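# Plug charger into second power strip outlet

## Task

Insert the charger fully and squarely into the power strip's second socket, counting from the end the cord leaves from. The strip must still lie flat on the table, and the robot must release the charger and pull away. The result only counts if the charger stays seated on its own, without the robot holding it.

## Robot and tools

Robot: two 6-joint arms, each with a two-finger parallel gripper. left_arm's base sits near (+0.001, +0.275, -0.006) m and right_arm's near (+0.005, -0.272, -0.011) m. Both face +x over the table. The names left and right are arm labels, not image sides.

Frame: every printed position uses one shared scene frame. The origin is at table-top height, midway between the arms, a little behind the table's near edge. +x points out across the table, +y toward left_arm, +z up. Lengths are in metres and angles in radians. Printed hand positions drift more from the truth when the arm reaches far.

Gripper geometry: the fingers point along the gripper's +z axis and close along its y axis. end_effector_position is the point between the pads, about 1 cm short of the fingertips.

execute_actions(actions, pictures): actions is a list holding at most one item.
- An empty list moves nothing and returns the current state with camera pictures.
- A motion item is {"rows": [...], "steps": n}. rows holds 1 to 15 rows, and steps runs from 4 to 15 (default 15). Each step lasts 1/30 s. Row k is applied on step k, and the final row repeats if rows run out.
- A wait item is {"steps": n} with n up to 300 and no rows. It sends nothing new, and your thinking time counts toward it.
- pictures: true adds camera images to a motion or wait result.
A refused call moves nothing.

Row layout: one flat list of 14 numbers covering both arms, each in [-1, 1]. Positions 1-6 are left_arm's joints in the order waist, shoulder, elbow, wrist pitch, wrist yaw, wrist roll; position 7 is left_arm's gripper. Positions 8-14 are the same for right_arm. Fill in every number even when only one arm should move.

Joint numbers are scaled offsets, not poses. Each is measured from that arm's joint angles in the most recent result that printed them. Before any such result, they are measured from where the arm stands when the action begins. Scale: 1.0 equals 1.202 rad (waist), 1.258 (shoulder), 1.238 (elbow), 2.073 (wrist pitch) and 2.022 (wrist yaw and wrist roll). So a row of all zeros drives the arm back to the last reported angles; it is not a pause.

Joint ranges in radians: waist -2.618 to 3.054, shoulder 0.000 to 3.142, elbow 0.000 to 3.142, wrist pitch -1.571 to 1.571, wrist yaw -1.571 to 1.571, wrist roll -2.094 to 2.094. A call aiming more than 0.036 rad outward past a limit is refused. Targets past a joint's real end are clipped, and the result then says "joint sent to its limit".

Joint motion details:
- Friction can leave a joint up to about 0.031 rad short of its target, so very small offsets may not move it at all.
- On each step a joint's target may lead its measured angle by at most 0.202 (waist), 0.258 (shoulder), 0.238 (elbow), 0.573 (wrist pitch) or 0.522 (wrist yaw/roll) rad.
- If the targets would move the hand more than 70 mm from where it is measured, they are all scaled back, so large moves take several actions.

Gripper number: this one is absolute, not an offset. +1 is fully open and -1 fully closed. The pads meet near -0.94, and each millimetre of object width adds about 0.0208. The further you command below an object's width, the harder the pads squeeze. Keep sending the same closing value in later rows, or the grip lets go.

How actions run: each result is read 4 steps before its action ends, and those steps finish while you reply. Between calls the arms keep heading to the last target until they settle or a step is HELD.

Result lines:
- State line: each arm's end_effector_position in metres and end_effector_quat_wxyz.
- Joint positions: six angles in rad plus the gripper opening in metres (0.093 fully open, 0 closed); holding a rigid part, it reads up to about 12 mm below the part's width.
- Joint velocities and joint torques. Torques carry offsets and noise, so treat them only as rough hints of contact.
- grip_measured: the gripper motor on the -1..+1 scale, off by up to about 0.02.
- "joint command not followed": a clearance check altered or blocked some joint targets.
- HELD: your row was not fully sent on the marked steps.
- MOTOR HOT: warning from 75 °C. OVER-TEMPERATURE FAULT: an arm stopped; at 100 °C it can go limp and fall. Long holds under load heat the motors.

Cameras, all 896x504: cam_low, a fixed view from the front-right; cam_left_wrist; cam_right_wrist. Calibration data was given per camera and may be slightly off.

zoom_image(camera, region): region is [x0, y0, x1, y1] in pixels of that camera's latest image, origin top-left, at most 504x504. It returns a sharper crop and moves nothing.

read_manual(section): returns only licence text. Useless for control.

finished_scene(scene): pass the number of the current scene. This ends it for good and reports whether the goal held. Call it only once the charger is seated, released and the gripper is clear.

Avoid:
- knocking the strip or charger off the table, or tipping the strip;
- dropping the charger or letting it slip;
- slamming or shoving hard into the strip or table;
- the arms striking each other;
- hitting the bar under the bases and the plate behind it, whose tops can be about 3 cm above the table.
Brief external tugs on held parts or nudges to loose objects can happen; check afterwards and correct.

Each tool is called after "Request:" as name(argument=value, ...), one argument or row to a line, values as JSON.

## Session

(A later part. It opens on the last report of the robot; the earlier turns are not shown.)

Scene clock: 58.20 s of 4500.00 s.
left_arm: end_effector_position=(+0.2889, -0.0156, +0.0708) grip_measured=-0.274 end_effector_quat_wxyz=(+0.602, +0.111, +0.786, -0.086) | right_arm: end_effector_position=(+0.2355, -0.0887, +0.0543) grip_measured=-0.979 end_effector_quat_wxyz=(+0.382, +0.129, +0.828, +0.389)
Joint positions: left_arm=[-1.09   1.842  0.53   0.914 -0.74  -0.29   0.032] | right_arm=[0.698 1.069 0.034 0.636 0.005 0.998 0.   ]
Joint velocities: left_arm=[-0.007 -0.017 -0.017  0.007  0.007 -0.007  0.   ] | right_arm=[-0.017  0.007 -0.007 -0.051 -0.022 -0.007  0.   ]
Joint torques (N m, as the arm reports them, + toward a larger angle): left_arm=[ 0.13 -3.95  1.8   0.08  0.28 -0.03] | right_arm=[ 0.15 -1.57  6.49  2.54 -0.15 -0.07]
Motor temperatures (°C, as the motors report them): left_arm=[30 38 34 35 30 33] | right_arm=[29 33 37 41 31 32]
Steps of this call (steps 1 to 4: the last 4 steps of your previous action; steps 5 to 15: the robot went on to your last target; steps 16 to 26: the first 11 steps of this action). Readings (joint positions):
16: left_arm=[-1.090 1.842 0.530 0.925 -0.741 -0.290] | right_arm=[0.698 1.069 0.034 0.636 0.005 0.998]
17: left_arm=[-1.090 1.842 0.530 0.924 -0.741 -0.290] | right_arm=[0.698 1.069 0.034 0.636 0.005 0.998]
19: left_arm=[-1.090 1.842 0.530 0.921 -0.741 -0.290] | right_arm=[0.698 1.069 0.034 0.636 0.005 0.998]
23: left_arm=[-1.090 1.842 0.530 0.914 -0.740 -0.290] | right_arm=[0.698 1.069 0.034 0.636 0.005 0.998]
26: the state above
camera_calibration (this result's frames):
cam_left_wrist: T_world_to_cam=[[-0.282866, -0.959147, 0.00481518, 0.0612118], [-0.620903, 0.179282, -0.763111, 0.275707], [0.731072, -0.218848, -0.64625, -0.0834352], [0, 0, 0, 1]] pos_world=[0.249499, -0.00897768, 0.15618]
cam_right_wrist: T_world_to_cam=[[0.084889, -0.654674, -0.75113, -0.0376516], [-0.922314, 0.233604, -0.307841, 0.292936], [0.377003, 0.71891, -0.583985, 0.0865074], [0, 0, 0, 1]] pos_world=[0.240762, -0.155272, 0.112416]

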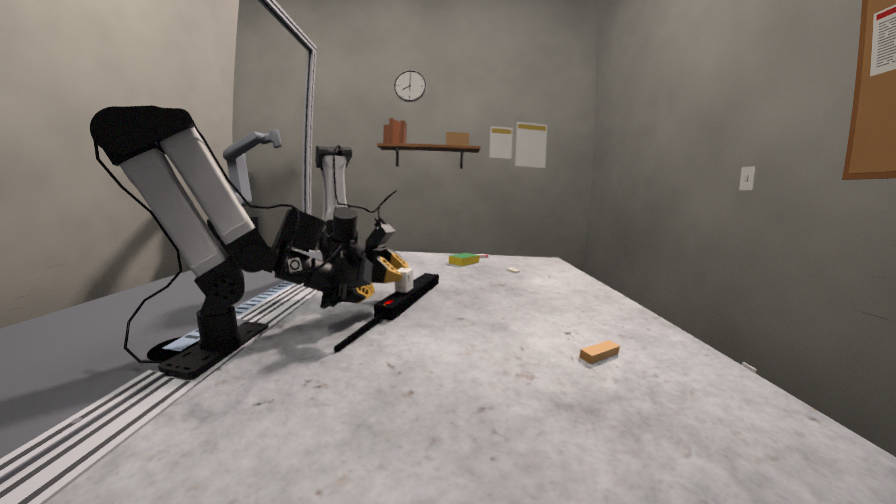

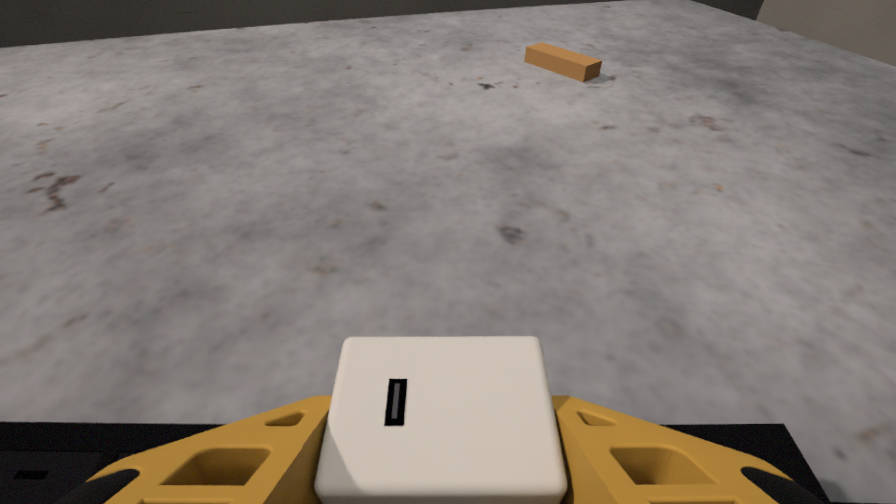

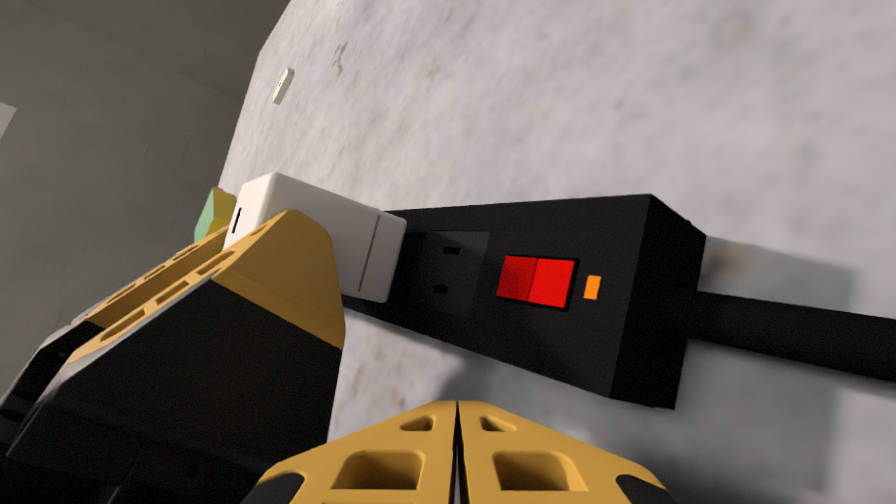

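Request:
execute_actions(
  actions=[
    {"rows": [[0,0.040,-0.033,-0.104,0.024,0,-0.4,0,0,0,0,0,0,-1],[0,0.044,-0.035,-0.114,0.026,0,-0.4,0,0,0,0,0,0,-1],[0,0.048,-0.037,-0.124,0.028,0,-0.4,0,0,0,0,0,0,-1],[0,0.052,-0.039,-0.134,0.030,0,-0.4,0,0,0,0,0,0,-1],[0,0.056,-0.042,-0.144,0.032,0,-0.4,0,0,0,0,0,0,-1],[0,0.060,-0.044,-0.154,0.034,0,-0.4,0,0,0,0,0,0,-1],[0,0.064,-0.046,-0.164,0.036,0,-0.4,0,0,0,0,0,0,-1],[0,0.068,-0.049,-0.176,0.039,0,-0.4,0,0,0,0,0,0,-1],[0,0.072,-0.052,-0.188,0.042,0,-0.4,0,0,0,0,0,0,-1]], "steps": 15},
  ],
  pictures=true,
)

Scene clock: 58.97 s of 4500.00 s.
left_arm: end_effector_position=(+0.2887, -0.0154, +0.0698) grip_measured=-0.274 end_effector_quat_wxyz=(+0.601, +0.113, +0.787, -0.085) | right_arm: end_effector_position=(+0.2355, -0.0887, +0.0543) grip_measured=-0.979 end_effector_quat_wxyz=(+0.382, +0.129, +0.828, +0.389)
Joint positions: left_arm=[-1.09   1.842  0.53   0.909 -0.739 -0.29   0.032] | right_arm=[0.698 1.069 0.034 0.636 0.005 0.998 0.   ]
Joint velocities: left_arm=[-0.007  0.012 -0.012 -0.066 -0.007 -0.007  0.001] | right_arm=[-0.007 -0.012  0.007 -0.022 -0.037 -0.007  0.   ]
Joint torques (N m, as the arm reports them, + toward a larger angle): left_arm=[ 0.12 -2.69  1.4  -0.56  0.41 -0.03] | right_arm=[ 0.14 -1.58  6.5   2.53 -0.15 -0.08]
Motor temperatures (°C, as the motors report them): left_arm=[30 38 34 35 30 33] | right_arm=[29 33 37 41 31 32]
Steps of this call (steps 1 to 4: the last 4 steps of your previous action; steps 5 to 12: the robot went on to your last target; steps 13 to 23: the first 11 steps of this action). Readings (joint positions):
13: left_arm=[-1.090 1.842 0.530 0.913 -0.740 -0.290] | right_arm=[0.698 1.069 0.034 0.636 0.005 0.998]
14: left_arm=[-1.090 1.842 0.530 0.911 -0.739 -0.290] | right_arm=[0.698 1.069 0.034 0.636 0.005 0.998]
16: left_arm=[-1.090 1.842 0.530 0.909 -0.739 -0.290] | right_arm=[0.698 1.069 0.034 0.636 0.005 0.998]
20: left_arm=[-1.090 1.842 0.530 0.909 -0.739 -0.290] | right_arm=[0.698 1.069 0.034 0.636 0.005 0.998]
23: the state above
camera_calibration (this result's frames):
cam_left_wrist: T_world_to_cam=[[-0.28374, -0.9589, 0.00161706, 0.0617916], [-0.622859, 0.183022, -0.760624, 0.275252], [0.729067, -0.216827, -0.64919, -0.0830426], [0, 0, 0, 1]] pos_world=[0.24952, -0.0091312, 0.155353]
cam_right_wrist: T_world_to_cam=[[0.084889, -0.654674, -0.75113, -0.0376516], [-0.922314, 0.233604, -0.307841, 0.292936], [0.377003, 0.71891, -0.583985, 0.0865074], [0, 0, 0, 1]] pos_world=[0.240762, -0.155272, 0.112416]

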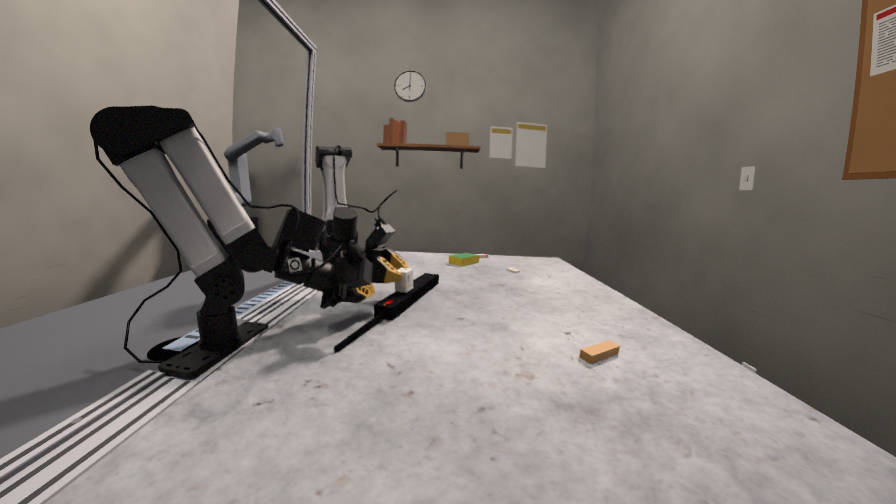

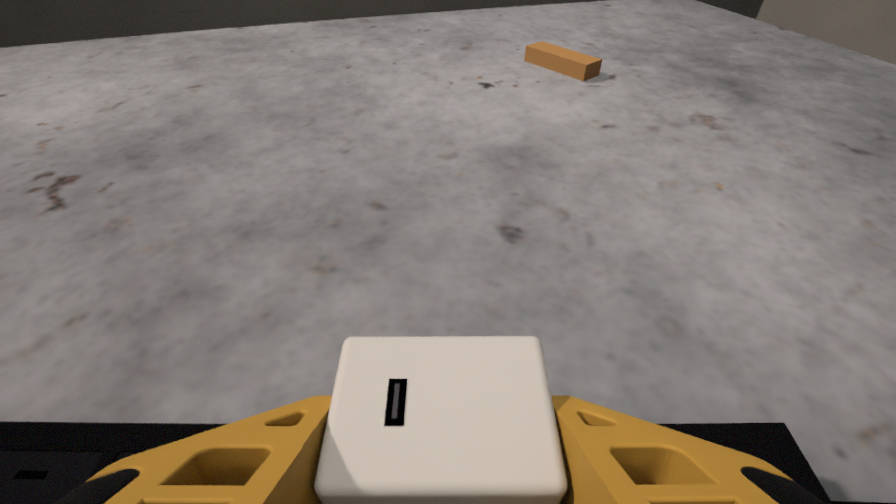

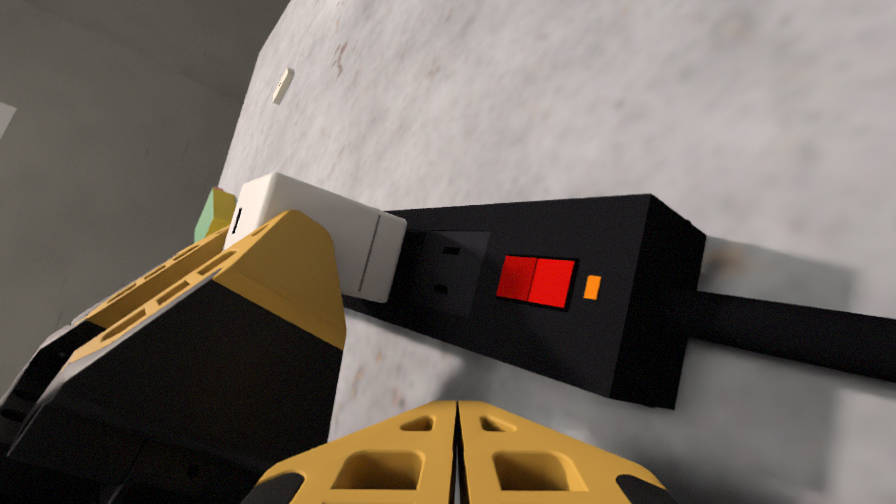

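Request:
zoom_image(
  camera="cam_right_wrist",
  region=[330, 190, 470, 330],
)

Request:
zoom_image(
  camera="cam_low",
  region=[370, 250, 450, 320],
)

Region (330, 190, 470, 330) of cam_right_wrist's 896x504 image, scaled by 3.600, with more detail than that image has.

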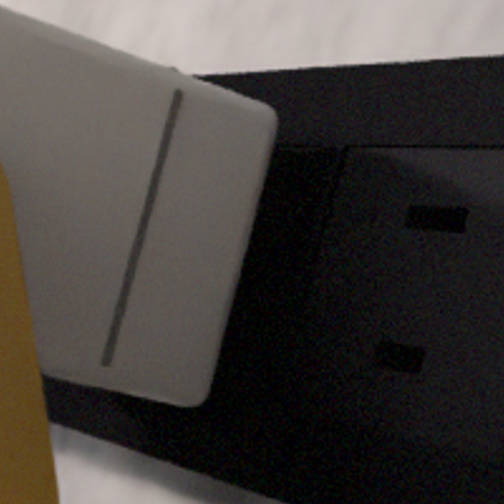

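Region (370, 250, 450, 320) of cam_low's 896x504 image, scaled by 6.300, with more detail than that image has; it fills the top 441 rows of this view, and the rest is white.

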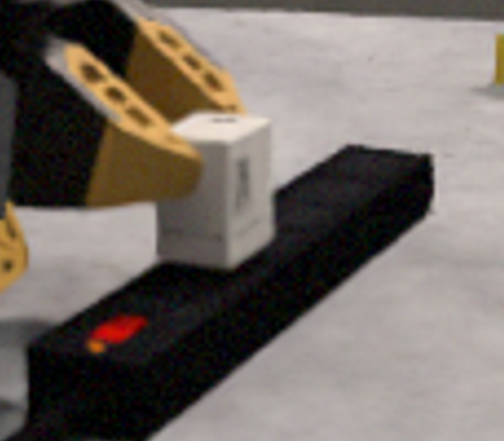

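Request:
execute_actions(
  actions=[
    {"rows": [[0,0.02,-0.015,-0.04,0.01,0,-0.4,0,0,0,0,0,0,-1],[0,0,0,0.01,0,0,-0.4,0,0,0,0,0,0,-1],[0,0,0,0.012,0,0,0.7,0,0,0,0,0,0,-1],[0,0,0,0.012,0,0,0.7,0,0,0,0,0,0,-1],[0,0,0,0.012,0,0,0.7,0,0,0,0,0,0,-1],[0,0,0,0.012,0,0,0.7,0,0,0,0,0,0,-1],[0,0,0,0.012,0,0,0.7,0,0,0,0,0,0,-1],[0,-0.02,0,0.012,0,0,0.7,0,0,0,0,0,0,-1],[0,-0.035,0,0.012,0,0,0.7,0,0,0,0,0,0,-1],[0,-0.05,0,0.012,0,0,0.7,0,0,0,0,0,0,-1],[0,-0.065,0,0.012,0,0,0.7,0,0,0,0,0,0,-1],[0,-0.08,0,0.012,0,0,0.7,0,0,0,0,0,0,-1],[0,-0.095,0,0.012,0,0,0.7,0,0,0,0,0,0,-1],[0,-0.108,0,0.012,0,0,0.7,0,0,0,0,0,0,-1]], "steps": 15},
  ],
  pictures=true,
)

Scene clock: 62.83 s of 4500.00 s.
left_arm: end_effector_position=(+0.2892, -0.0167, +0.0803) grip_measured=+0.698 end_effector_quat_wxyz=(+0.609, +0.105, +0.781, -0.095) | right_arm: end_effector_position=(+0.2355, -0.0887, +0.0543) grip_measured=-0.979 end_effector_quat_wxyz=(+0.382, +0.129, +0.828, +0.389)
Joint positions: left_arm=[-1.09   1.82   0.53   0.919 -0.741 -0.29   0.079] | right_arm=[0.698 1.069 0.034 0.636 0.005 0.998 0.   ]
Joint velocities: left_arm=[-0.007 -0.422 -0.002 -0.066 -0.037  0.037  0.001] | right_arm=[ 0.007 -0.017 -0.007  0.081 -0.051  0.066  0.   ]
Joint torques (N m, as the arm reports them, + toward a larger angle): left_arm=[  0.35 -10.29   5.64   2.29  -0.11  -0.02] | right_arm=[ 0.14 -1.59  6.47  2.54 -0.15 -0.07]
Motor temperatures (°C, as the motors report them): left_arm=[30 38 34 34 30 33] | right_arm=[29 33 37 41 31 32]
Steps of this call (steps 1 to 4: the last 4 steps of your previous action; steps 5 to 15: the robot went on to your last target; steps 16 to 90: nothing new was sent; then 0.50 s passed at rest; steps 91 to 101: the first 11 steps of this action). Readings (joint positions):
91: left_arm=[-1.090 1.842 0.530 0.918 -0.739 -0.290] | right_arm=[0.698 1.069 0.034 0.636 0.005 0.998]
92: left_arm=[-1.090 1.842 0.530 0.924 -0.740 -0.290] | right_arm=[0.698 1.069 0.034 0.636 0.005 0.998]
94: left_arm=[-1.090 1.842 0.530 0.926 -0.741 -0.290] | right_arm=[0.698 1.069 0.034 0.636 0.005 0.998]
98: left_arm=[-1.090 1.842 0.530 0.926 -0.741 -0.290] | right_arm=[0.698 1.069 0.034 0.636 0.005 0.998]
101: the state above
camera_calibration (this result's frames):
cam_left_wrist: T_world_to_cam=[[-0.283463, -0.958675, 0.0242992, 0.0588418], [-0.610398, 0.160825, -0.775596, 0.281039], [0.739637, -0.234685, -0.630761, -0.0817617], [0, 0, 0, 1]] pos_world=[0.248699, -0.00797611, 0.164971]
cam_right_wrist: T_world_to_cam=[[0.084889, -0.654674, -0.75113, -0.0376516], [-0.922314, 0.233604, -0.307841, 0.292936], [0.377003, 0.71891, -0.583985, 0.0865074], [0, 0, 0, 1]] pos_world=[0.240762, -0.155272, 0.112416]

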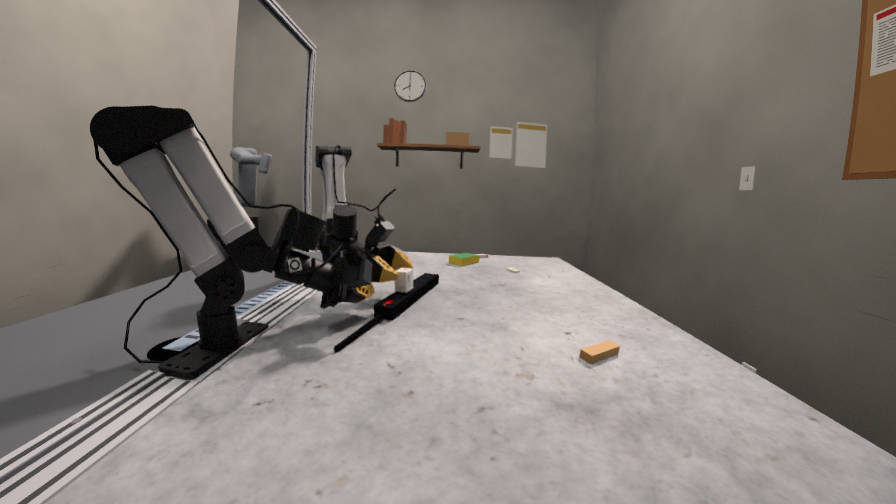

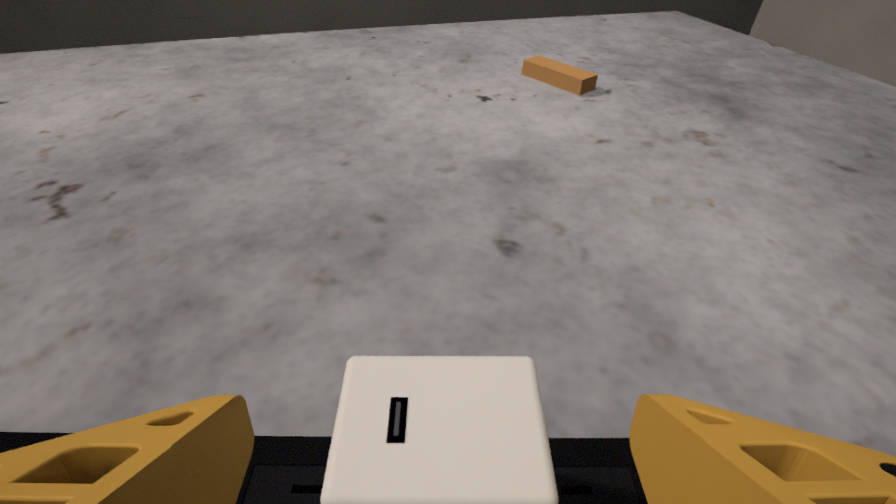

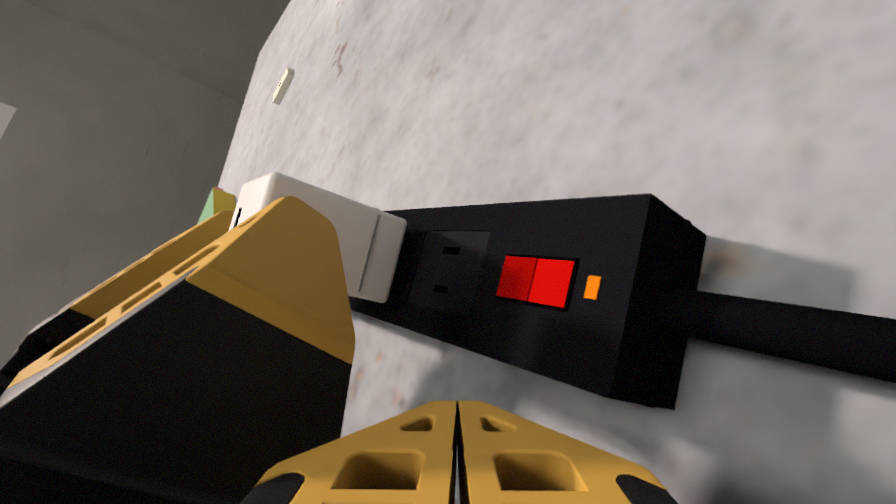

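Request:
execute_actions(
  actions=[
    {"rows": [[0.004,-0.105,0.02,0.0,0.004,0,0.7,0,0,0,0,0,0,-1],[0.010,-0.118,0.04,-0.015,0.012,0,0.7,0,0,0,0,0,0,-1],[0.016,-0.130,0.06,-0.04,0.02,0,0.7,0,0,0,0,0,0,-1],[0.022,-0.142,0.082,-0.07,0.03,0,0.7,0,0,0,0,0,0,-1],[0.029,-0.154,0.105,-0.105,0.04,0,0.7,0,0,0,0,0,0,-1],[0.036,-0.166,0.128,-0.14,0.05,0,0.7,0,0,0,0,0,0,-1],[0.043,-0.178,0.15,-0.18,0.06,0,0.4,0,0,0,0,0,0,-1],[0.050,-0.188,0.173,-0.22,0.07,0,0.1,0,0,0,0,0,0,-1],[0.057,-0.198,0.196,-0.26,0.08,0,-0.2,0,0,0,0,0,0,-1],[0.064,-0.206,0.22,-0.30,0.09,0,-0.5,0,0,0,0,0,0,-1],[0.071,-0.212,0.245,-0.34,0.10,0,-0.8,0,0,0,0,0,0,-1],[0.078,-0.216,0.272,-0.38,0.11,0,-1,0,0,0,0,0,0,-1],[0.085,-0.216,0.30,-0.42,0.12,0,-1,0,0,0,0,0,0,-1],[0.092,-0.212,0.33,-0.46,0.13,0,-1,0,0,0,0,0,0,-1],[0.099,-0.205,0.36,-0.50,0.14,0,-1,0,0,0,0,0,0,-1]], "steps": 15},
  ],
)

Scene clock: 63.63 s of 4500.00 s.
left_arm: end_effector_position=(+0.3104, -0.0421, +0.1768) grip_measured=-0.567 end_effector_quat_wxyz=(+0.608, +0.105, +0.774, -0.141) | right_arm: end_effector_position=(+0.2355, -0.0887, +0.0543) grip_measured=-0.979 end_effector_quat_wxyz=(+0.382, +0.129, +0.828, +0.389)
Joint positions: left_arm=[-1.033  1.585  0.762  0.515 -0.621 -0.29   0.018] | right_arm=[0.698 1.069 0.034 0.636 0.005 0.998 0.   ]
Joint velocities: left_arm=[ 0.261 -0.374  0.891 -2.029  0.52  -0.037 -0.422] | right_arm=[-0.007  0.007 -0.007  0.081  0.007 -0.051  0.   ]
Joint torques (N m, as the arm reports them, + toward a larger angle): left_arm=[ 1.16 -8.05  9.62  2.11  0.02 -0.02] | right_arm=[ 0.11 -1.58  6.48  2.53 -0.15 -0.07]
Motor temperatures (°C, as the motors report them): left_arm=[30 38 34 34 30 33] | right_arm=[29 33 37 41 31 32]
Steps of this call (steps 1 to 4: the last 4 steps of your previous action; steps 5 to 13: the robot went on to your last target; steps 14 to 24: the first 11 steps of this action). Readings (joint positions):
14: left_arm=[-1.090 1.715 0.530 0.933 -0.741 -0.290] | right_arm=[0.698 1.069 0.034 0.636 0.005 0.998]
15: left_arm=[-1.090 1.711 0.532 0.923 -0.739 -0.290] | right_arm=[0.698 1.069 0.034 0.636 0.005 0.998]
17: left_arm=[-1.087 1.694 0.558 0.874 -0.726 -0.290] | right_arm=[0.698 1.069 0.034 0.636 0.005 0.998]
21: left_arm=[-1.061 1.632 0.669 0.696 -0.671 -0.290] | right_arm=[0.698 1.069 0.034 0.636 0.005 0.998]
24: the state above

Request:
execute_actions(
  actions=[
    {"rows": [[0.059,-0.003,0.214,-0.345,0.093,0,-1,0,0,0,0,0,0,-1],[0.067,0.013,0.255,-0.385,0.106,0,-1,0,0,0,0,0,0,-1],[0.075,0.029,0.296,-0.425,0.119,0,-1,0,0,0,0,0,0,-1],[0.082,0.045,0.337,-0.464,0.132,0,-1,0,0,0,0,0,0,-1],[0.090,0.060,0.377,-0.504,0.145,0,-1,0,0,0,0,0,0,-1],[0.097,0.076,0.418,-0.544,0.158,0,-1,0,0,0,0,0,0,-1],[0.105,0.092,0.459,-0.584,0.171,0,-1,0,0,0,0,0,0,-1],[0.113,0.107,0.5,-0.623,0.184,0,-1,0,0,0,0,0,0,-1],[0.120,0.138,0.548,-0.652,0.194,0,-1,0,0,0,0,0,0,-1],[0.127,0.169,0.596,-0.681,0.204,0,-1,0,0,0,0,0,0,-1],[0.133,0.200,0.644,-0.710,0.214,0,-1,0,0,0,0,0,0,-1],[0.140,0.231,0.692,-0.739,0.225,0,-1,0,0,0,0,0,0,-1],[0.147,0.262,0.740,-0.768,0.235,0,-1,0,0,0,0,0,0,-1],[0.154,0.293,0.787,-0.796,0.245,0,-1,0,0,0,0,0,0,-1],[0.161,0.324,0.835,-0.825,0.256,0,-1,0,0,0,0,0,0,-1]], "steps": 15},
  ],
)

Scene clock: 64.70 s of 4500.00 s.
left_arm: end_effector_position=(+0.3194, -0.0405, +0.1634) grip_measured=-1.000 end_effector_quat_wxyz=(+0.327, +0.236, +0.914, -0.039) | right_arm: end_effector_position=(+0.2355, -0.0887, +0.0543) grip_measured=-0.979 end_effector_quat_wxyz=(+0.382, +0.129, +0.828, +0.389)
Joint positions: left_arm=[-0.901  1.748  1.444 -0.68  -0.286 -0.29   0.   ] | right_arm=[0.698 1.069 0.034 0.636 0.005 0.998 0.   ]
Joint velocities: left_arm=[ 0.237  0.945  1.731 -1.897  0.608 -0.022  0.   ] | right_arm=[-0.007  0.002  0.017  0.007  0.007  0.095  0.   ]
Joint torques (N m, as the arm reports them, + toward a larger angle): left_arm=[ 1.23 -6.85  9.39  1.57 -0.03 -0.04] | right_arm=[ 0.1  -1.63  6.52  2.54 -0.15 -0.07]
Motor temperatures (°C, as the motors report them): left_arm=[30 38 34 34 30 33] | right_arm=[29 33 37 41 31 32]
Steps of this call (steps 1 to 4: the last 4 steps of your previous action; steps 5 to 21: the robot went on to your last target; steps 22 to 32: the first 11 steps of this action). Readings (joint positions):
22: left_arm=[-0.982 1.564 0.964 -0.124 -0.463 -0.290] | right_arm=[0.698 1.069 0.034 0.636 0.005 0.998]
23: left_arm=[-0.979 1.569 0.985 -0.160 -0.454 -0.290] | right_arm=[0.698 1.069 0.034 0.636 0.005 0.998]
25: left_arm=[-0.967 1.598 1.066 -0.254 -0.426 -0.290] | right_arm=[0.698 1.069 0.034 0.636 0.005 0.998]
29: left_arm=[-0.929 1.672 1.275 -0.484 -0.348 -0.290] | right_arm=[0.698 1.069 0.034 0.636 0.005 0.998]
32: the state above

Request:
execute_actions(
  actions=[
    {"rows": [[0.057,0.214,0.316,-0.267,0.097,0,-1,0,0,0,0,0,0,-1],[0.063,0.234,0.348,-0.285,0.104,0,-1,0,0,0,0,0,0,-1],[0.068,0.253,0.380,-0.304,0.111,0,-1,0,0,0,0,0,0,-1],[0.074,0.273,0.412,-0.322,0.118,0,-1,0,0,0,0,0,0,-1],[0.080,0.293,0.444,-0.340,0.125,0,-1,0,0,0,0,0,0,-1],[0.085,0.312,0.476,-0.359,0.132,0,-1,0,0,0,0,0,0,-1],[0.091,0.332,0.508,-0.377,0.139,0,-1,0,0,0,0,0,0,-1],[0.097,0.351,0.540,-0.396,0.146,0,-1,0,0,0,0,0,0,-1]], "steps": 15},
  ],
)

Request:
execute_actions(
  actions=[
    {"steps": 8},
  ],
  pictures=true,
)

Scene clock: 65.43 s of 4500.00 s.
left_arm: end_effector_position=(+0.3119, -0.0265, +0.1296) grip_measured=-1.000 end_effector_quat_wxyz=(+0.051, +0.239, +0.970, -0.002) | right_arm: end_effector_position=(+0.2355, -0.0887, +0.0543) grip_measured=-0.979 end_effector_quat_wxyz=(+0.382, +0.129, +0.828, +0.389)
Joint positions: left_arm=[-0.797  2.17   2.08  -1.41  -0.026 -0.29   0.   ] | right_arm=[0.698 1.069 0.034 0.636 0.005 0.998 0.   ]
Joint velocities: left_arm=[ 0.095  0.212  0.115 -0.505  0.139 -0.037  0.   ] | right_arm=[ 0.002 -0.022 -0.012 -0.022  0.022  0.022  0.   ]
Joint torques (N m, as the arm reports them, + toward a larger angle): left_arm=[  0.48 -11.97   9.9    0.26   0.16  -0.03] | right_arm=[ 0.12 -1.58  6.45  2.54 -0.14 -0.07]
Motor temperatures (°C, as the motors report them): left_arm=[30 38 35 34 30 33] | right_arm=[29 33 37 41 31 32]
Steps of this call (steps 1 to 4: the last 4 steps of your previous action; steps 5 to 11: the robot went on to your last target; steps 12 to 22: the first 11 steps of this action). Readings (joint positions):
12: left_arm=[-0.850 1.994 1.772 -1.155 -0.124 -0.290] | right_arm=[0.698 1.069 0.034 0.636 0.005 0.998]
13: left_arm=[-0.849 2.003 1.794 -1.185 -0.116 -0.290] | right_arm=[0.698 1.069 0.034 0.636 0.005 0.998]
15: left_arm=[-0.843 2.036 1.865 -1.240 -0.097 -0.290] | right_arm=[0.698 1.069 0.034 0.636 0.005 0.998]
19: left_arm=[-0.816 2.127 2.027 -1.353 -0.050 -0.290] | right_arm=[0.698 1.069 0.034 0.636 0.005 0.998]
22: the state above

Scene clock: 65.70 s of 4500.00 s.
left_arm: end_effector_position=(+0.2982, -0.0159, +0.1245) grip_measured=-1.000 end_effector_quat_wxyz=(+0.009, +0.237, +0.971, +0.010) | right_arm: end_effector_position=(+0.2355, -0.0887, +0.0543) grip_measured=-0.979 end_effector_quat_wxyz=(+0.382, +0.129, +0.828, +0.389)
Joint positions: left_arm=[-0.793  2.182  2.082 -1.484 -0.003 -0.29   0.   ] | right_arm=[0.698 1.069 0.034 0.636 0.005 0.998 0.   ]
Joint velocities: left_arm=[-0.012  0.017  0.012 -0.066  0.051 -0.022  0.   ] | right_arm=[ 0.002 -0.007  0.002  0.037 -0.022 -0.037  0.   ]
Joint torques (N m, as the arm reports them, + toward a larger angle): left_arm=[  0.95 -11.48  10.02   0.26   0.14  -0.02] | right_arm=[ 0.12 -1.6   6.47  2.53 -0.15 -0.08]
Motor temperatures (°C, as the motors report them): left_arm=[30 38 35 34 30 33] | right_arm=[29 33 37 41 31 32]
Kept back: nothing.
Steps of this call (steps 1 to 4: the last 4 steps of your previous action; steps 5 to 8: the robot went on to your last target). Readings (joint positions):
1: left_arm=[-0.794 2.176 2.082 -1.426 -0.021 -0.290] | right_arm=[0.698 1.069 0.034 0.636 0.005 0.998]
2: left_arm=[-0.793 2.180 2.082 -1.440 -0.018 -0.290] | right_arm=[0.698 1.069 0.034 0.636 0.005 0.998]
4: left_arm=[-0.793 2.182 2.082 -1.462 -0.011 -0.290] | right_arm=[0.698 1.069 0.034 0.636 0.005 0.998]
8: the state above
camera_calibration (this result's frames):
cam_left_wrist: T_world_to_cam=[[-0.459453, -0.888011, -0.0184452, 0.120007], [-0.812189, 0.411636, 0.413408, 0.236814], [-0.359518, 0.204922, -0.910359, 0.309211], [0, 0, 0, 1]] pos_world=[0.358642, -0.0542776, 0.185806]
cam_right_wrist: T_world_to_cam=[[0.084889, -0.654674, -0.75113, -0.0376516], [-0.922314, 0.233604, -0.307841, 0.292936], [0.377003, 0.71891, -0.583985, 0.0865074], [0, 0, 0, 1]] pos_world=[0.240762, -0.155272, 0.112416]

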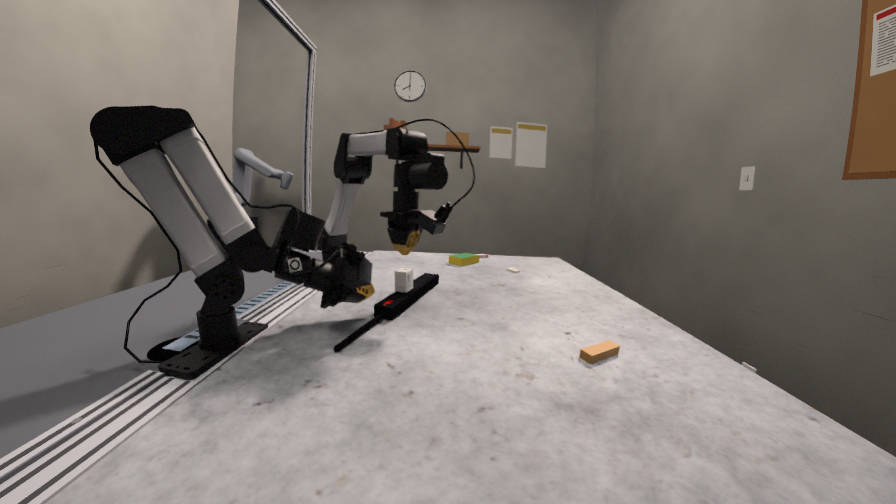

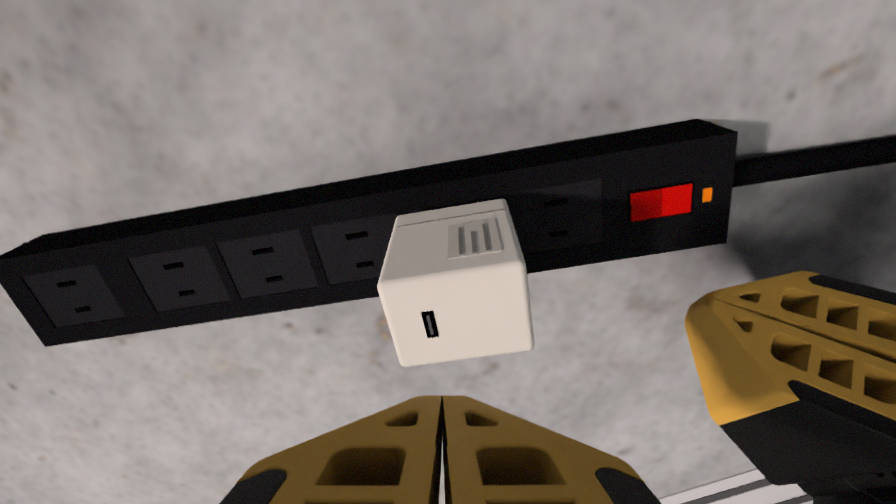

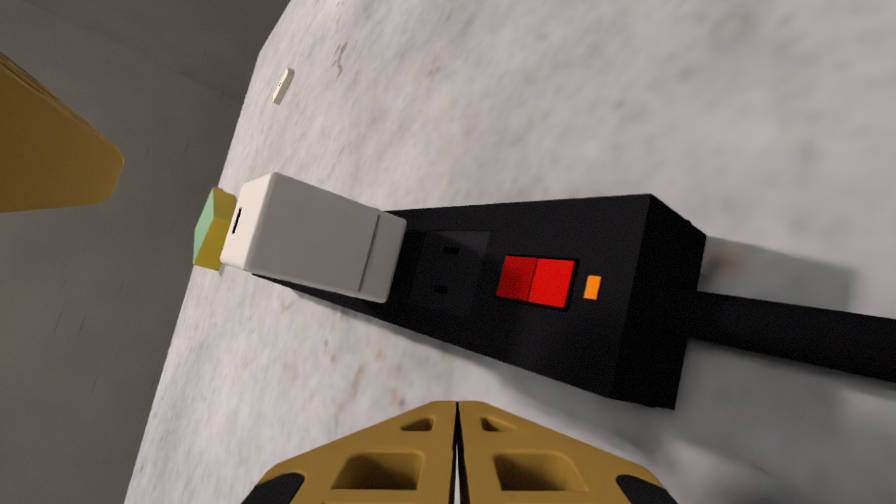

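Request:
execute_actions(
  actions=[
    {"rows": [[-0.008,0,-0.02,0.015,0,0,-1,0,0,0,0,0,0,-1],[-0.016,0,-0.032,0.025,0,0,-1,0,0,0,0,0,0,-1],[-0.016,0,-0.044,0.034,0,0,-1,0,0,0,0,0,0,-1],[-0.016,0,-0.056,0.042,0,0,-1,0,0,0,0,0,0,-1],[-0.016,0,-0.068,0.048,0,0,-1,0,0,0,0,0,0,-1],[-0.016,0,-0.079,0.052,0,0,-1,0,0,0,0,0,0,-1],[-0.016,0,-0.089,0.052,0,0,-1,0,0,0,0,0,0,-1]], "steps": 15},
  ],
)

Request:
execute_actions(
  actions=[],
)

Scene clock: 67.03 s of 4500.00 s.
left_arm: end_effector_position=(+0.2934, -0.0193, +0.1015) grip_measured=-1.000 end_effector_quat_wxyz=(+0.002, +0.244, +0.970, +0.012) | right_arm: end_effector_position=(+0.2355, -0.0887, +0.0543) grip_measured=-0.979 end_effector_quat_wxyz=(+0.382, +0.129, +0.828, +0.389)
Joint positions: left_arm=[-0.806  2.182  1.991 -1.408  0.001 -0.29   0.   ] | right_arm=[0.698 1.069 0.034 0.636 0.005 0.998 0.   ]
Joint velocities: left_arm=[-0.002 -0.007  0.007  0.051  0.037  0.037  0.   ] | right_arm=[ 0.002 -0.002 -0.022  0.051 -0.007 -0.095  0.   ]
Joint torques (N m, as the arm reports them, + toward a larger angle): left_arm=[ -0.07 -12.49   5.4    0.48   0.    -0.03] | right_arm=[ 0.11 -1.62  6.47  2.52 -0.15 -0.06]
Motor temperatures (°C, as the motors report them): left_arm=[30 38 35 34 30 33] | right_arm=[29 33 37 42 31 32]
Steps of this call (steps 1 to 29: the robot went on to your last target; steps 30 to 40: the first 11 steps of this action). Readings (joint positions):
30: left_arm=[-0.793 2.182 2.082 -1.493 0.001 -0.290] | right_arm=[0.698 1.069 0.034 0.636 0.005 0.998]
31: left_arm=[-0.793 2.182 2.079 -1.486 0.001 -0.290] | right_arm=[0.698 1.069 0.034 0.636 0.005 0.998]
33: left_arm=[-0.797 2.182 2.062 -1.461 0.001 -0.290] | right_arm=[0.698 1.069 0.034 0.636 0.005 0.998]
37: left_arm=[-0.805 2.182 2.005 -1.418 0.001 -0.290] | right_arm=[0.698 1.069 0.034 0.636 0.005 0.998]
40: the state above

Scene clock: 67.17 s of 4500.00 s.
left_arm: end_effector_position=(+0.2953, -0.0212, +0.1015) grip_measured=-1.000 end_effector_quat_wxyz=(+0.007, +0.244, +0.970, +0.009) | right_arm: end_effector_position=(+0.2355, -0.0887, +0.0543) grip_measured=-0.979 end_effector_quat_wxyz=(+0.382, +0.129, +0.828, +0.389)
Joint positions: left_arm=[-0.806  2.182  1.991 -1.397  0.001 -0.29   0.   ] | right_arm=[0.698 1.069 0.034 0.636 0.005 0.998 0.   ]
Joint velocities: left_arm=[-0.012 -0.007 -0.012  0.051  0.037 -0.022  0.   ] | right_arm=[-0.002  0.002 -0.012  0.007  0.081 -0.007  0.   ]
Joint torques (N m, as the arm reports them, + toward a larger angle): left_arm=[ -0.21 -12.4    5.33   0.37   0.02  -0.03] | right_arm=[ 0.14 -1.59  6.47  2.53 -0.15 -0.07]
Motor temperatures (°C, as the motors report them): left_arm=[30 38 35 34 30 33] | right_arm=[29 33 37 42 31 32]
Kept back: nothing.
Steps of this call (steps 1 to 4: the last 4 steps of your previous action). Readings (joint positions):
1: left_arm=[-0.806 2.182 1.991 -1.405 0.001 -0.290] | right_arm=[0.698 1.069 0.034 0.636 0.005 0.998]
2: left_arm=[-0.806 2.182 1.991 -1.402 0.001 -0.290] | right_arm=[0.698 1.069 0.034 0.636 0.005 0.998]
4: the state above
camera_calibration (this result's frames):
cam_left_wrist: T_world_to_cam=[[-0.471304, -0.881834, -0.0154981, 0.116842], [-0.80417, 0.422447, 0.41815, 0.243569], [-0.362192, 0.209539, -0.908246, 0.289025], [0, 0, 0, 1]] pos_world=[0.355621, -0.0604216, 0.162469]
cam_right_wrist: T_world_to_cam=[[0.084889, -0.654674, -0.75113, -0.0376516], [-0.922314, 0.233604, -0.307841, 0.292936], [0.377003, 0.71891, -0.583985, 0.0865074], [0, 0, 0, 1]] pos_world=[0.240762, -0.155272, 0.112416]

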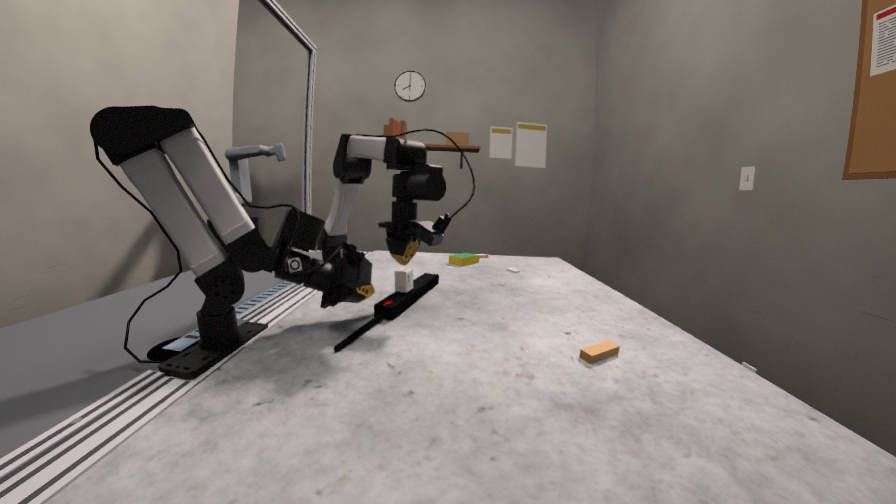

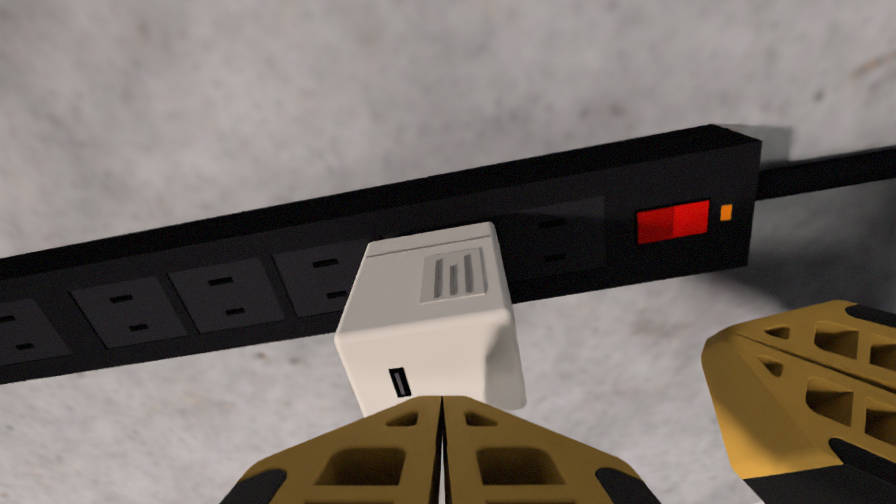

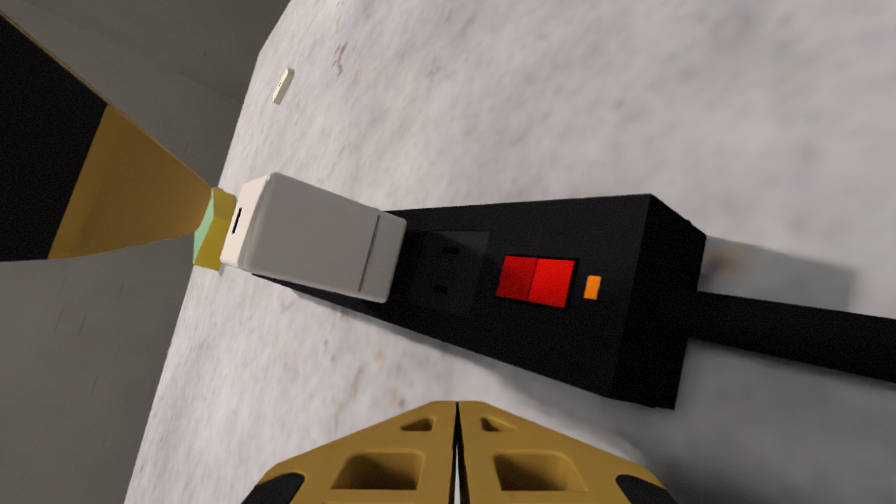

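Request:
execute_actions(
  actions=[
    {"rows": [[0,0.014,-0.015,0.008,0,0,-1,0,0,0,0,0,0,-1],[0,0.019,-0.015,0.008,0,0,-1,0,0,0,0,0,0,-1],[0,0.023,-0.015,0.008,0,0,-1,0,0,0,0,0,0,-1],[0,0.027,-0.015,0.008,0,0,-1,0,0,0,0,0,0,-1],[0,0.031,-0.015,0.008,0,0,-1,0,0,0,0,0,0,-1],[0,0.036,-0.016,0.008,0,0,-1,0,0,0,0,0,0,-1],[0,0.043,-0.018,0.008,0,0,-1,0,0,0,0,0,0,-1],[0,0.051,-0.021,0.008,0,0,-1,0,0,0,0,0,0,-1],[0,0.060,-0.024,0.008,0,0,-1,0,0,0,0,0,0,-1],[0,0.070,-0.027,0.008,0,0,-1,0,0,0,0,0,0,-1],[0,0.080,-0.030,0.008,0,0,-1,0,0,0,0,0,0,-1],[0,0.090,-0.033,0.008,0,0,-1,0,0,0,0,0,0,-1],[0,0.100,-0.036,0.008,0,0,-1,0,0,0,0,0,0,-1]], "steps": 15},
  ],
)

Request:
execute_actions(
  actions=[
    {"steps": 8},
  ],
  pictures=true,
)

Scene clock: 68.23 s of 4500.00 s.
left_arm: end_effector_position=(+0.2967, -0.0222, +0.0876) grip_measured=-1.000 end_effector_quat_wxyz=(-0.004, +0.244, +0.970, +0.015) | right_arm: end_effector_position=(+0.2355, -0.0887, +0.0543) grip_measured=-0.979 end_effector_quat_wxyz=(+0.382, +0.129, +0.828, +0.389)
Joint positions: left_arm=[-0.806  2.217  1.991 -1.388  0.001 -0.29   0.   ] | right_arm=[0.698 1.069 0.034 0.636 0.005 0.998 0.   ]
Joint velocities: left_arm=[-0.002  0.002 -0.002  0.11   0.066 -0.007  0.   ] | right_arm=[-0.017  0.012  0.022  0.007 -0.037  0.007  0.   ]
Joint torques (N m, as the arm reports them, + toward a larger angle): left_arm=[ 0.19 -7.19  3.85  0.3   0.04 -0.05] | right_arm=[ 0.14 -1.59  6.46  2.53 -0.14 -0.06]
Motor temperatures (°C, as the motors report them): left_arm=[30 39 35 34 30 33] | right_arm=[29 33 37 42 31 32]
Steps of this call (steps 1 to 21: the robot went on to your last target; steps 22 to 32: the first 11 steps of this action). Readings (joint positions):
22: left_arm=[-0.806 2.182 1.991 -1.390 0.001 -0.290] | right_arm=[0.698 1.069 0.034 0.636 0.005 0.998]
23: left_arm=[-0.806 2.182 1.991 -1.390 0.001 -0.290] | right_arm=[0.698 1.069 0.034 0.636 0.005 0.998]
25: left_arm=[-0.806 2.185 1.991 -1.390 0.001 -0.290] | right_arm=[0.698 1.069 0.034 0.636 0.005 0.998]
29: left_arm=[-0.806 2.209 1.991 -1.390 0.001 -0.290] | right_arm=[0.698 1.069 0.034 0.636 0.005 0.998]
32: the state above

Scene clock: 68.50 s of 4500.00 s.
left_arm: end_effector_position=(+0.2978, -0.0228, +0.0822) grip_measured=-1.000 end_effector_quat_wxyz=(-0.007, +0.244, +0.970, +0.018) | right_arm: end_effector_position=(+0.2355, -0.0887, +0.0543) grip_measured=-0.979 end_effector_quat_wxyz=(+0.382, +0.129, +0.828, +0.389)
Joint positions: left_arm=[-0.806  2.23   1.991 -1.382  0.001 -0.29   0.   ] | right_arm=[0.698 1.069 0.034 0.636 0.005 0.998 0.   ]
Joint velocities: left_arm=[ 0.002 -0.012 -0.017  0.037  0.11  -0.022  0.   ] | right_arm=[-0.002  0.007 -0.007  0.051 -0.007  0.095  0.   ]
Joint torques (N m, as the arm reports them, + toward a larger angle): left_arm=[ 0.07 -6.26  2.77  0.19  0.09 -0.02] | right_arm=[ 0.14 -1.59  6.48  2.53 -0.15 -0.07]
Motor temperatures (°C, as the motors report them): left_arm=[30 39 35 34 30 33] | right_arm=[29 33 37 42 31 32]
Kept back: nothing.
Steps of this call (steps 1 to 4: the last 4 steps of your previous action; steps 5 to 8: the robot went on to your last target). Readings (joint positions):
1: left_arm=[-0.806 2.217 1.991 -1.388 0.001 -0.290] | right_arm=[0.698 1.069 0.034 0.636 0.005 0.998]
2: left_arm=[-0.806 2.219 1.991 -1.388 0.001 -0.290] | right_arm=[0.698 1.069 0.034 0.636 0.005 0.998]
4: left_arm=[-0.806 2.221 1.991 -1.385 0.001 -0.290] | right_arm=[0.698 1.069 0.034 0.636 0.005 0.998]
8: the state above
camera_calibration (this result's frames):
cam_left_wrist: T_world_to_cam=[[-0.471108, -0.881699, -0.0257825, 0.117064], [-0.794551, 0.411486, 0.446507, 0.248835], [-0.383075, 0.230838, -0.894409, 0.278263], [0, 0, 0, 1]] pos_world=[0.359457, -0.0634111, 0.140792]
cam_right_wrist: T_world_to_cam=[[0.084889, -0.654674, -0.75113, -0.0376516], [-0.922314, 0.233604, -0.307841, 0.292936], [0.377003, 0.71891, -0.583985, 0.0865074], [0, 0, 0, 1]] pos_world=[0.240762, -0.155272, 0.112416]

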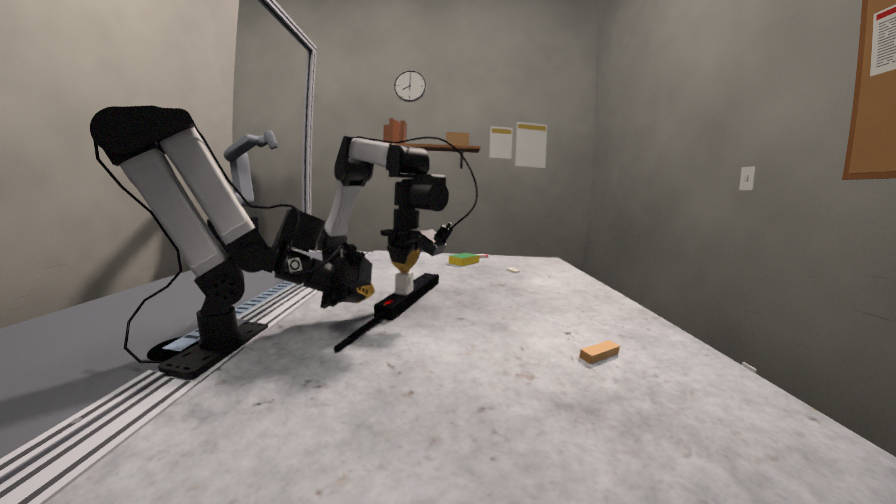

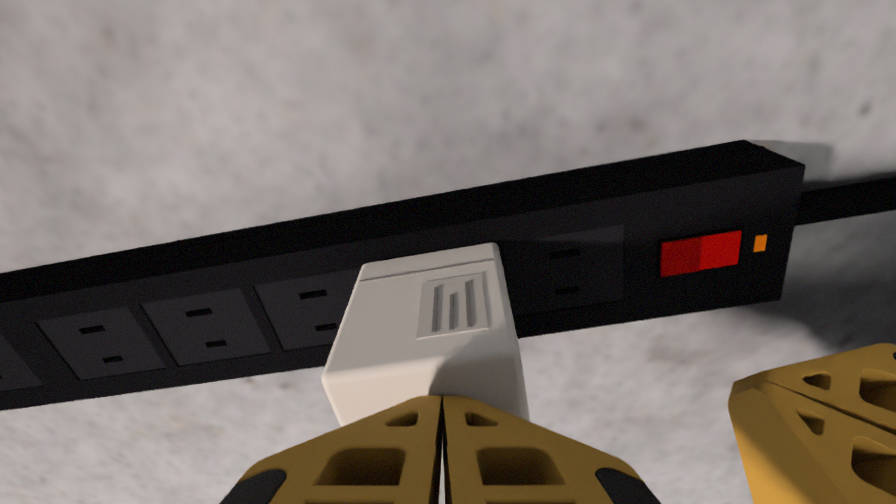

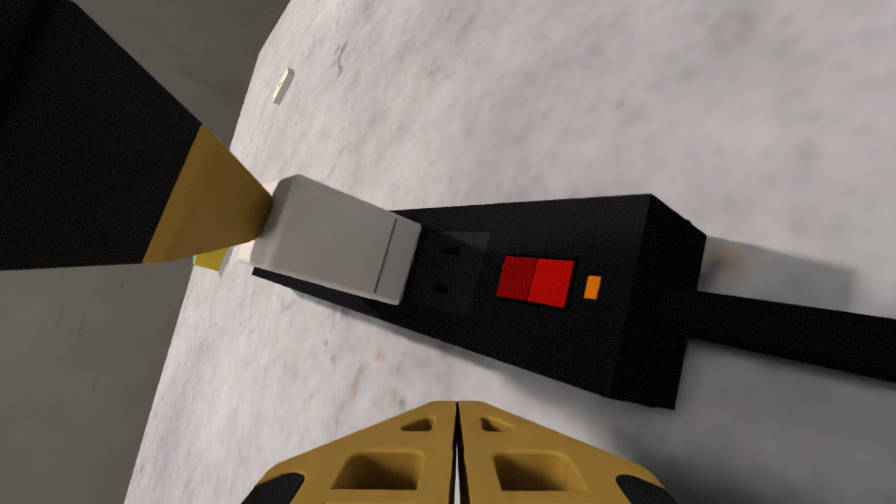

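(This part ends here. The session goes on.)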